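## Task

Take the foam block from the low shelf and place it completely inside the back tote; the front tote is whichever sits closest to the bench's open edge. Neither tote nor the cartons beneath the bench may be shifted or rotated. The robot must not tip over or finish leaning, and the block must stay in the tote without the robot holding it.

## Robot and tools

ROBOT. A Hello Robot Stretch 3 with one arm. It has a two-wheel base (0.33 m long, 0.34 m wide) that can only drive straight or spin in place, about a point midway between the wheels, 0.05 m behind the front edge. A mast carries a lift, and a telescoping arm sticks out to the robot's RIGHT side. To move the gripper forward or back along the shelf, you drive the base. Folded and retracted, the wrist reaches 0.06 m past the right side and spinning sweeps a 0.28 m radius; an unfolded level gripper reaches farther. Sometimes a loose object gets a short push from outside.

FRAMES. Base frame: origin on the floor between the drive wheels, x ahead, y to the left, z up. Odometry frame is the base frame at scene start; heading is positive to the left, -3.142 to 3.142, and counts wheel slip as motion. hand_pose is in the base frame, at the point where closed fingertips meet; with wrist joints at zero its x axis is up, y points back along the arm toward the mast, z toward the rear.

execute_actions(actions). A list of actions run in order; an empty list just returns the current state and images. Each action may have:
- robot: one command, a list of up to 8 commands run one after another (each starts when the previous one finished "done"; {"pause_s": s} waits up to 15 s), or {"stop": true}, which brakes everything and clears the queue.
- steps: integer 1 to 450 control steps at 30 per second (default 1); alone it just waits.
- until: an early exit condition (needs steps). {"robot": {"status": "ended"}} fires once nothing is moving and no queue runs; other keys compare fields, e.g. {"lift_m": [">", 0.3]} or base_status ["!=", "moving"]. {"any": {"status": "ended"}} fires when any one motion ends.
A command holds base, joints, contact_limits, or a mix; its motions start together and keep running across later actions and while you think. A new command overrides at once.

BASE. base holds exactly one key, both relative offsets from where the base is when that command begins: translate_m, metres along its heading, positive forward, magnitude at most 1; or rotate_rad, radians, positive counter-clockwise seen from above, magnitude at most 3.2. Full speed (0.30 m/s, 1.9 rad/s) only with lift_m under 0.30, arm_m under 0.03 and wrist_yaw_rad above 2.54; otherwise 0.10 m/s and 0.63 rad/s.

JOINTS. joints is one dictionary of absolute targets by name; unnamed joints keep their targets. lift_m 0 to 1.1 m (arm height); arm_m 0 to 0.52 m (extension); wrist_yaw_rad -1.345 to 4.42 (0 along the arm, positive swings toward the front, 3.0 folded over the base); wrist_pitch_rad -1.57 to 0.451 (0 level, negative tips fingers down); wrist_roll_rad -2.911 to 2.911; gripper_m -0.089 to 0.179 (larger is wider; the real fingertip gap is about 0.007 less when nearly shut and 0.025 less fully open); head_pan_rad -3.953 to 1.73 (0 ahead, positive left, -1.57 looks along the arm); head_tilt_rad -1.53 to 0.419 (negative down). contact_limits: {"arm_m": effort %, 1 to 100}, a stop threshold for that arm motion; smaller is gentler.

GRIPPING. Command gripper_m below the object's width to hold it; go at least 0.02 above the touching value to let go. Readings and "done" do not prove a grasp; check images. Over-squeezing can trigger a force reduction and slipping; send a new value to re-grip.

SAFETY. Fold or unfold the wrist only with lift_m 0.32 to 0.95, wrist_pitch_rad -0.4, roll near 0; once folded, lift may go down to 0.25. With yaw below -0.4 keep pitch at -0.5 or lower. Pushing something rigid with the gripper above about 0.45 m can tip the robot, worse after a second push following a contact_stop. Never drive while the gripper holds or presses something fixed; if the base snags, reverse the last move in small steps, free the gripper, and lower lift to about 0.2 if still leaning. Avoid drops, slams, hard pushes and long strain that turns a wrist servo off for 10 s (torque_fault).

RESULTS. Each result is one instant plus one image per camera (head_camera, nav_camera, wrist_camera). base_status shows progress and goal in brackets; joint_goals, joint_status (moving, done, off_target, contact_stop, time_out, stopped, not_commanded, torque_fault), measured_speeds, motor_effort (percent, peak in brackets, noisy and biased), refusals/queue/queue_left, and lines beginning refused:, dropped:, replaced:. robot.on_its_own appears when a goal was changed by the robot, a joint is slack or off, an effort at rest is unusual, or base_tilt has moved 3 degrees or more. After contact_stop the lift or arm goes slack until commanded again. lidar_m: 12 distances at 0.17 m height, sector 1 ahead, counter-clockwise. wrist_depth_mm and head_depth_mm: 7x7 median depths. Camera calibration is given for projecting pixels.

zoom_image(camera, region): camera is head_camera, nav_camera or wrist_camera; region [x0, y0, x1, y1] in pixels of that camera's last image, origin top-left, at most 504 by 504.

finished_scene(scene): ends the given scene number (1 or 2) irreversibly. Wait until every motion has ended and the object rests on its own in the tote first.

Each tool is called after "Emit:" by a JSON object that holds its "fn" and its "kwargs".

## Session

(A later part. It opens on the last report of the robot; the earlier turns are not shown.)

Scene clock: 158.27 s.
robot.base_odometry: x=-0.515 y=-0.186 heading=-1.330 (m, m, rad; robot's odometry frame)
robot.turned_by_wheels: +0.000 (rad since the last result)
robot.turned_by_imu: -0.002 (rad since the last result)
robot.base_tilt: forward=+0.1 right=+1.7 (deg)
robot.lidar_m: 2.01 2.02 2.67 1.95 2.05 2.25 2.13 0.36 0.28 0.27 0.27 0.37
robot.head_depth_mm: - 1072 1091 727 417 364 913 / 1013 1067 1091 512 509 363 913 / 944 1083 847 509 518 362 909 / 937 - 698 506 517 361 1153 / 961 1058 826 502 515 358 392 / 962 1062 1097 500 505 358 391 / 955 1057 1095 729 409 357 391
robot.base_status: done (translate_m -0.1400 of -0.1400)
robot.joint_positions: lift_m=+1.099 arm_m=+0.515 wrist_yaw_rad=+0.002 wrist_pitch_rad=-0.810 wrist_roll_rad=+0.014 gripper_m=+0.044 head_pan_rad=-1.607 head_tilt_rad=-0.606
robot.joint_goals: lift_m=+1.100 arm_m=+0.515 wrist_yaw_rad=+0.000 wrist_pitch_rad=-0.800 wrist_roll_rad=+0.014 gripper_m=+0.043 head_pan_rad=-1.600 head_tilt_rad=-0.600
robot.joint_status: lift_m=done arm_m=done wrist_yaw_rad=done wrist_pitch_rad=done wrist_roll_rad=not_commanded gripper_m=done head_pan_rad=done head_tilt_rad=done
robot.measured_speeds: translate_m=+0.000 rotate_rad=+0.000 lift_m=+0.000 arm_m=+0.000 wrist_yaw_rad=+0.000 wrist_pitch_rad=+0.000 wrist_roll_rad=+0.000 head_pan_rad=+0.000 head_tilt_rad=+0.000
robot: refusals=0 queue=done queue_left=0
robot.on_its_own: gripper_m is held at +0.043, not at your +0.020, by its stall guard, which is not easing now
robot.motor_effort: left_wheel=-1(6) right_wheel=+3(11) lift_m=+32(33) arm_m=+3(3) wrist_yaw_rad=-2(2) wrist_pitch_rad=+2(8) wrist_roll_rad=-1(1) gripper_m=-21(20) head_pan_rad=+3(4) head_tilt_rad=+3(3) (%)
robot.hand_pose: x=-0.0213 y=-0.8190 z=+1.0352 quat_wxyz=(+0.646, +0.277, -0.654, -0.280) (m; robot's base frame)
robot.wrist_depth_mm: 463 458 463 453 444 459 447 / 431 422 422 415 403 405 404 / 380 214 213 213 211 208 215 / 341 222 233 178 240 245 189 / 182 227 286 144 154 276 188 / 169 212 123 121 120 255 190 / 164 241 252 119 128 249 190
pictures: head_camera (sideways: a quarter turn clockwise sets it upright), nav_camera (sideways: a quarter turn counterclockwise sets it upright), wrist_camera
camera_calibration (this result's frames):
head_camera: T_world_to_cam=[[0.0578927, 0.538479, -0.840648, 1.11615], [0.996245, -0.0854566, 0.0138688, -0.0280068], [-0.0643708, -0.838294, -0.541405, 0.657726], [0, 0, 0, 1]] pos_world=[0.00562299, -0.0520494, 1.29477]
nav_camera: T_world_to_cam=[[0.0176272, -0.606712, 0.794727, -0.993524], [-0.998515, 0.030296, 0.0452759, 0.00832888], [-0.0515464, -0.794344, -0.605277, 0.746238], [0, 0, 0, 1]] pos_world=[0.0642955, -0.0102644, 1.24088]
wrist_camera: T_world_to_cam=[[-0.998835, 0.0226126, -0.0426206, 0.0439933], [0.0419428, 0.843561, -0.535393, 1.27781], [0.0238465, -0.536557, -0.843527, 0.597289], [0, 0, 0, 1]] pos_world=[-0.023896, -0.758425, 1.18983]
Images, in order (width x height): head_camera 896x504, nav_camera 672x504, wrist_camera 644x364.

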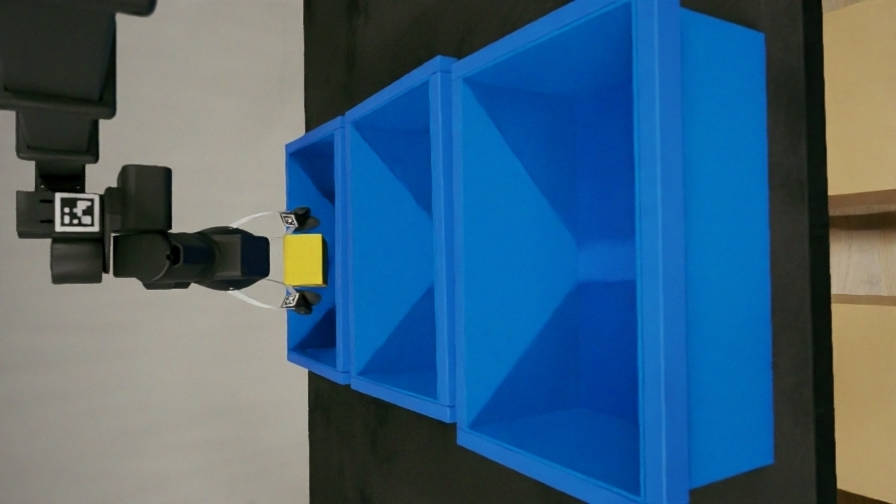

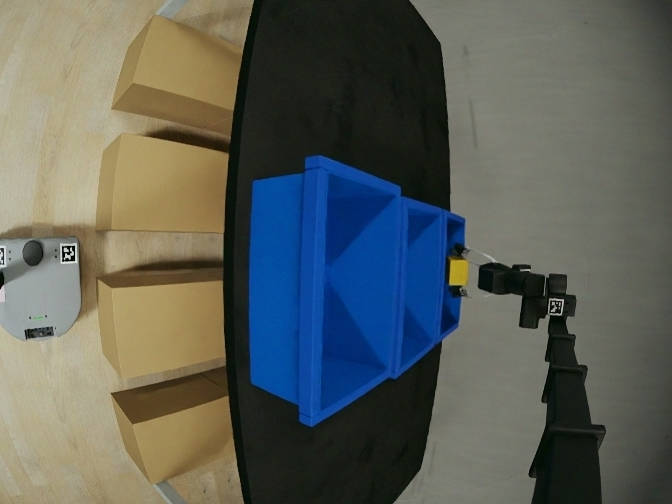

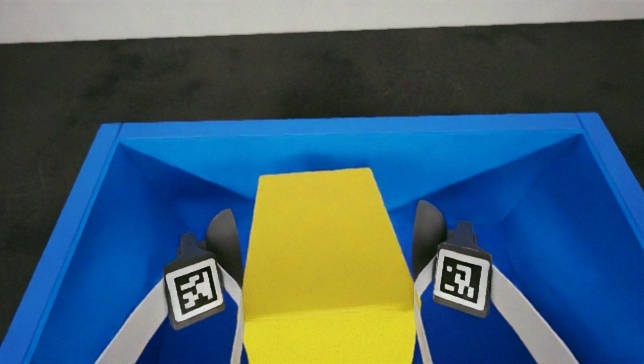

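Emit:
{"fn": "execute_actions", "kwargs": {"actions": [{"robot":[{"joints":{"wrist_pitch_rad":-0.9,"lift_m":1.05}}],"steps":450,"until":{"robot":{"status":"ended"}}}]}}

Scene clock: 174.37 s.
robot.base_odometry: x=-0.515 y=-0.186 heading=-1.330 (m, m, rad; robot's odometry frame)
robot.turned_by_wheels: +0.000 (rad since the last result)
robot.turned_by_imu: -0.001 (rad since the last result)
robot.base_tilt: forward=+0.3 right=+2.0 (deg)
robot.lidar_m: 2.01 2.02 2.67 1.95 2.05 2.24 2.13 0.36 0.28 0.27 0.27 0.37
robot.head_depth_mm: 968 - 1018 723 416 365 910 / 966 1101 1091 513 510 363 909 / 957 1088 858 509 519 362 917 / 954 - 697 504 516 360 1158 / 961 1070 843 502 516 359 391 / 958 1059 1097 500 505 357 391 / 959 1059 1099 730 409 356 392
robot.base_status: done (translate_m -0.1400 of -0.1400)
robot.joint_positions: lift_m=+1.050 arm_m=+0.515 wrist_yaw_rad=+0.002 wrist_pitch_rad=-0.908 wrist_roll_rad=+0.014 gripper_m=+0.044 head_pan_rad=-1.607 head_tilt_rad=-0.606
robot.joint_goals: lift_m=+1.050 arm_m=+0.515 wrist_yaw_rad=+0.000 wrist_pitch_rad=-0.900 wrist_roll_rad=+0.014 gripper_m=+0.043 head_pan_rad=-1.600 head_tilt_rad=-0.600
robot.joint_status: lift_m=done arm_m=done wrist_yaw_rad=done wrist_pitch_rad=done wrist_roll_rad=not_commanded gripper_m=done head_pan_rad=done head_tilt_rad=done
robot.measured_speeds: translate_m=+0.000 rotate_rad=+0.000 lift_m=+0.000 arm_m=+0.000 wrist_yaw_rad=+0.000 wrist_pitch_rad=+0.000 wrist_roll_rad=+0.000 head_pan_rad=+0.000 head_tilt_rad=+0.000
robot: refusals=0 queue=done queue_left=0
robot.on_its_own: gripper_m is held at +0.043, not at your +0.020, by its stall guard, which is not easing now
robot.motor_effort: left_wheel=-1(1) right_wheel=+2(2) lift_m=+27(33) arm_m=+3(3) wrist_yaw_rad=-1(2) wrist_pitch_rad=+1(3) wrist_roll_rad=+0(1) gripper_m=-21(20) head_pan_rad=+4(3) head_tilt_rad=+4(4) (%)
robot.hand_pose: x=-0.0214 y=-0.7983 z=+0.9720 quat_wxyz=(+0.631, +0.309, -0.639, -0.312) (m; robot's base frame)
robot.wrist_depth_mm: 157 160 159 160 161 161 161 / 167 189 190 189 191 192 178 / 167 216 231 231 233 235 188 / 167 227 247 179 245 242 188 / 165 223 222 144 155 223 189 / 165 212 124 121 120 212 190 / 165 201 197 119 129 197 189
pictures: head_camera (sideways: a quarter turn clockwise sets it upright), nav_camera (sideways: a quarter turn counterclockwise sets it upright), wrist_camera
camera_calibration (this result's frames):
head_camera: T_world_to_cam=[[0.0578928, 0.538479, -0.840648, 1.11615], [0.996245, -0.0854567, 0.0138688, -0.0280068], [-0.0643709, -0.838294, -0.541405, 0.657726], [0, 0, 0, 1]] pos_world=[0.00562299, -0.0520494, 1.29477]
nav_camera: T_world_to_cam=[[0.0176271, -0.606712, 0.794727, -0.993524], [-0.998515, 0.0302961, 0.0452759, 0.00832888], [-0.0515465, -0.794345, -0.605277, 0.746238], [0, 0, 0, 1]] pos_world=[0.0642955, -0.0102644, 1.24088]
wrist_camera: T_world_to_cam=[[-0.99884, 0.0267821, -0.0400208, 0.0415844], [0.0419358, 0.89229, -0.44951, 1.18187], [0.0236714, -0.450667, -0.892378, 0.671083], [0, 0, 0, 1]] pos_world=[-0.0239119, -0.753248, 1.13179]
Images, in order (width x height): head_camera 896x504, nav_camera 672x504, wrist_camera 644x364.

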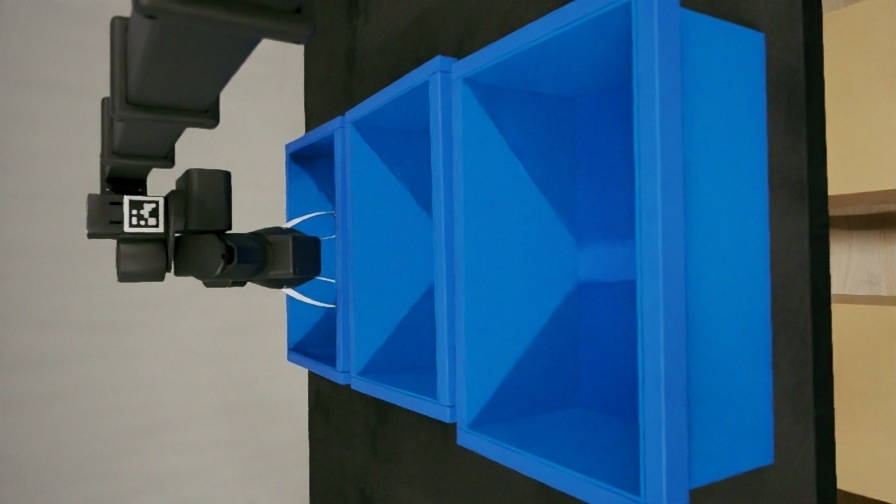

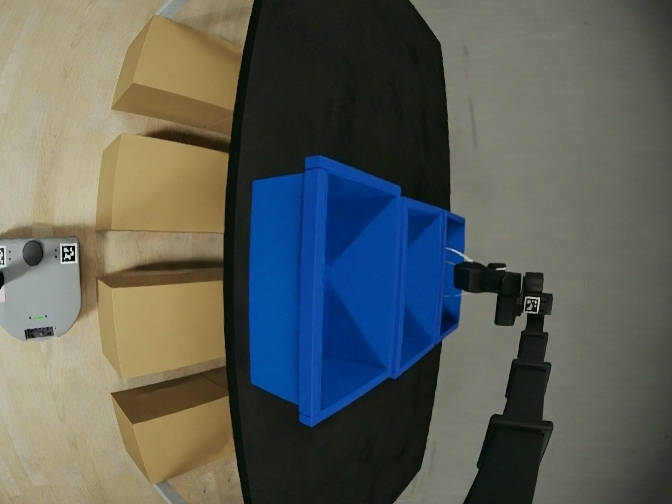

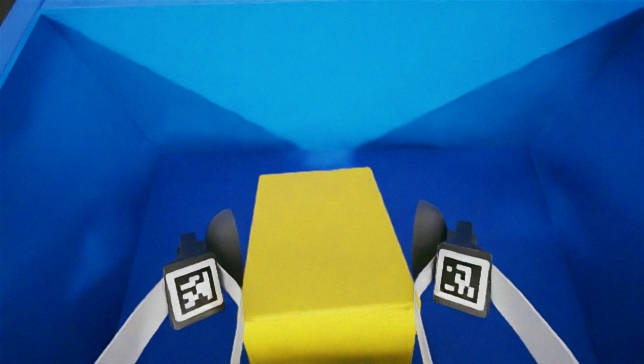

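Emit:
{"fn": "execute_actions", "kwargs": {"actions": [{"robot":[{"joints":{"lift_m":1.035}},{"joints":{"gripper_m":0.12}},{"joints":{"lift_m":1.1}},{"joints":{"wrist_pitch_rad":-0.7}}],"steps":450,"until":{"robot":{"status":"ended"}}}]}}

Scene clock: 191.50 s.
robot.base_odometry: x=-0.515 y=-0.186 heading=-1.330 (m, m, rad; robot's odometry frame)
robot.turned_by_wheels: +0.000 (rad since the last result)
robot.turned_by_imu: -0.001 (rad since the last result)
robot.base_tilt: forward=+0.2 right=+1.7 (deg)
robot.lidar_m: 2.01 2.02 2.68 1.95 2.04 2.25 2.14 0.36 0.28 0.27 0.27 0.37
robot.head_depth_mm: - 1078 1094 726 416 365 908 / 1010 1075 1091 512 509 363 912 / 944 1082 829 510 517 362 911 / 940 - 860 506 517 360 1154 / 965 1066 825 502 514 358 391 / 959 1062 1098 500 506 357 391 / 957 1058 1098 730 409 356 391
robot.base_status: done (translate_m -0.1400 of -0.1400)
robot.joint_positions: lift_m=+1.099 arm_m=+0.515 wrist_yaw_rad=+0.002 wrist_pitch_rad=-0.718 wrist_roll_rad=+0.014 gripper_m=+0.120 head_pan_rad=-1.607 head_tilt_rad=-0.606
robot.joint_goals: lift_m=+1.100 arm_m=+0.515 wrist_yaw_rad=+0.000 wrist_pitch_rad=-0.700 wrist_roll_rad=+0.014 gripper_m=+0.120 head_pan_rad=-1.600 head_tilt_rad=-0.600
robot.joint_status: lift_m=done arm_m=done wrist_yaw_rad=done wrist_pitch_rad=done wrist_roll_rad=not_commanded gripper_m=done head_pan_rad=done head_tilt_rad=done
robot.measured_speeds: translate_m=+0.000 rotate_rad=+0.000 lift_m=+0.000 arm_m=+0.000 wrist_yaw_rad=+0.000 wrist_pitch_rad=+0.000 wrist_roll_rad=+0.000 head_pan_rad=+0.000 head_tilt_rad=+0.000
robot: refusals=0 queue=done queue_left=0
robot.motor_effort: left_wheel=-1(1) right_wheel=+2(3) lift_m=+32(34) arm_m=+2(3) wrist_yaw_rad=-2(2) wrist_pitch_rad=+5(5) wrist_roll_rad=-1(0) gripper_m=+0(81) head_pan_rad=+4(5) head_tilt_rad=+4(3) (%)
robot.hand_pose: x=-0.0213 y=-0.8368 z=+1.0506 quat_wxyz=(+0.658, +0.248, -0.666, -0.250) (m; robot's base frame)
robot.wrist_depth_mm: 443 437 445 441 443 449 452 / 491 482 486 479 469 463 458 / 445 436 420 417 413 410 402 / 376 223 220 218 217 216 214 / 337 211 258 258 259 236 191 / 238 191 298 298 292 - 190 / 165 239 271 225 266 258 178
pictures: head_camera (sideways: a quarter turn clockwise sets it upright), nav_camera (sideways: a quarter turn counterclockwise sets it upright), wrist_camera
camera_calibration (this result's frames):
head_camera: T_world_to_cam=[[0.0578928, 0.538479, -0.840648, 1.11615], [0.996245, -0.0854568, 0.0138688, -0.0280068], [-0.064371, -0.838294, -0.541405, 0.657726], [0, 0, 0, 1]] pos_world=[0.00562298, -0.0520494, 1.29477]
nav_camera: T_world_to_cam=[[0.017627, -0.606712, 0.794727, -0.993524], [-0.998515, 0.0302962, 0.0452759, 0.00832888], [-0.0515466, -0.794345, -0.605277, 0.746238], [0, 0, 0, 1]] pos_world=[0.0642955, -0.0102644, 1.24088]
wrist_camera: T_world_to_cam=[[-0.998831, 0.0185587, -0.044643, 0.0438221], [0.041966, 0.791305, -0.60998, 1.33564], [0.0240058, -0.61114, -0.791158, 0.4833], [0, 0, 0, 1]] pos_world=[-0.0238826, -0.762347, 1.19904]
Images, in order (width x height): head_camera 896x504, nav_camera 672x504, wrist_camera 644x364.

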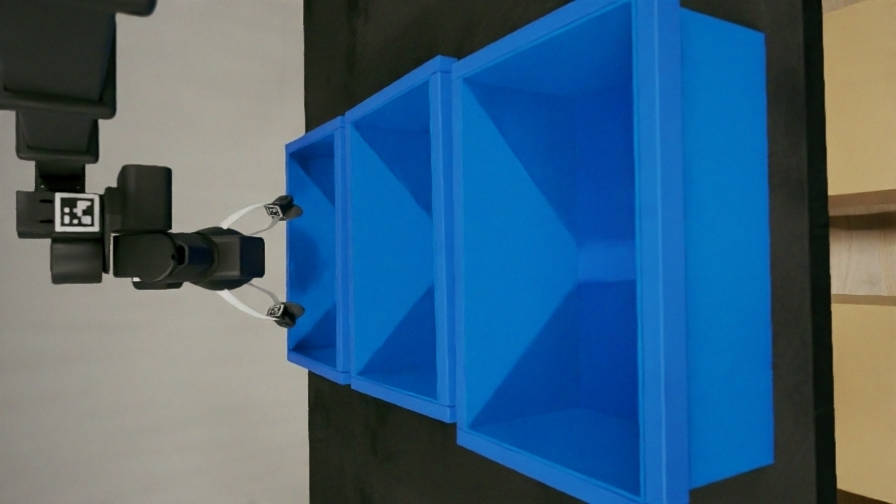

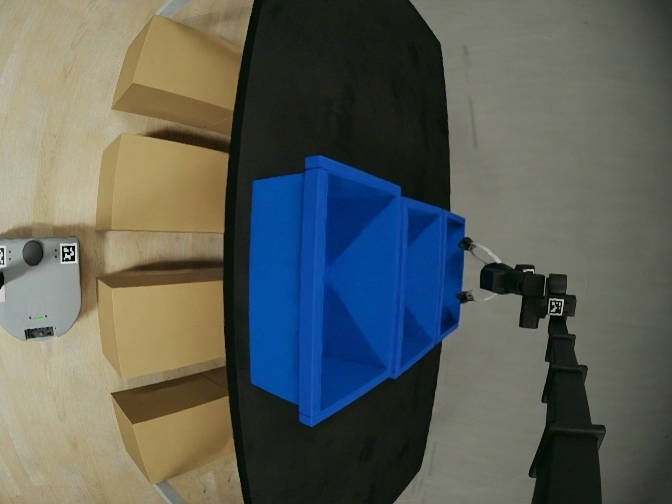

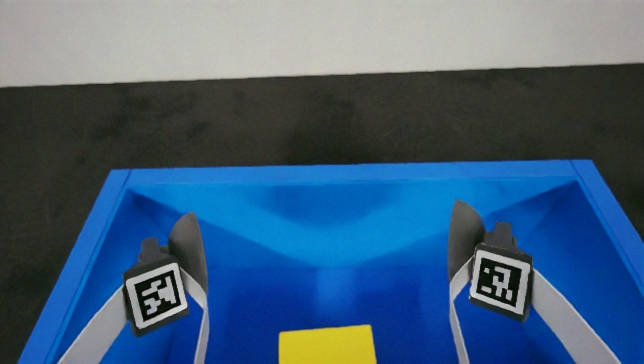

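Emit:
{"fn": "finished_scene", "kwargs": {"scene": 1}}

The scene is finished: the task was done.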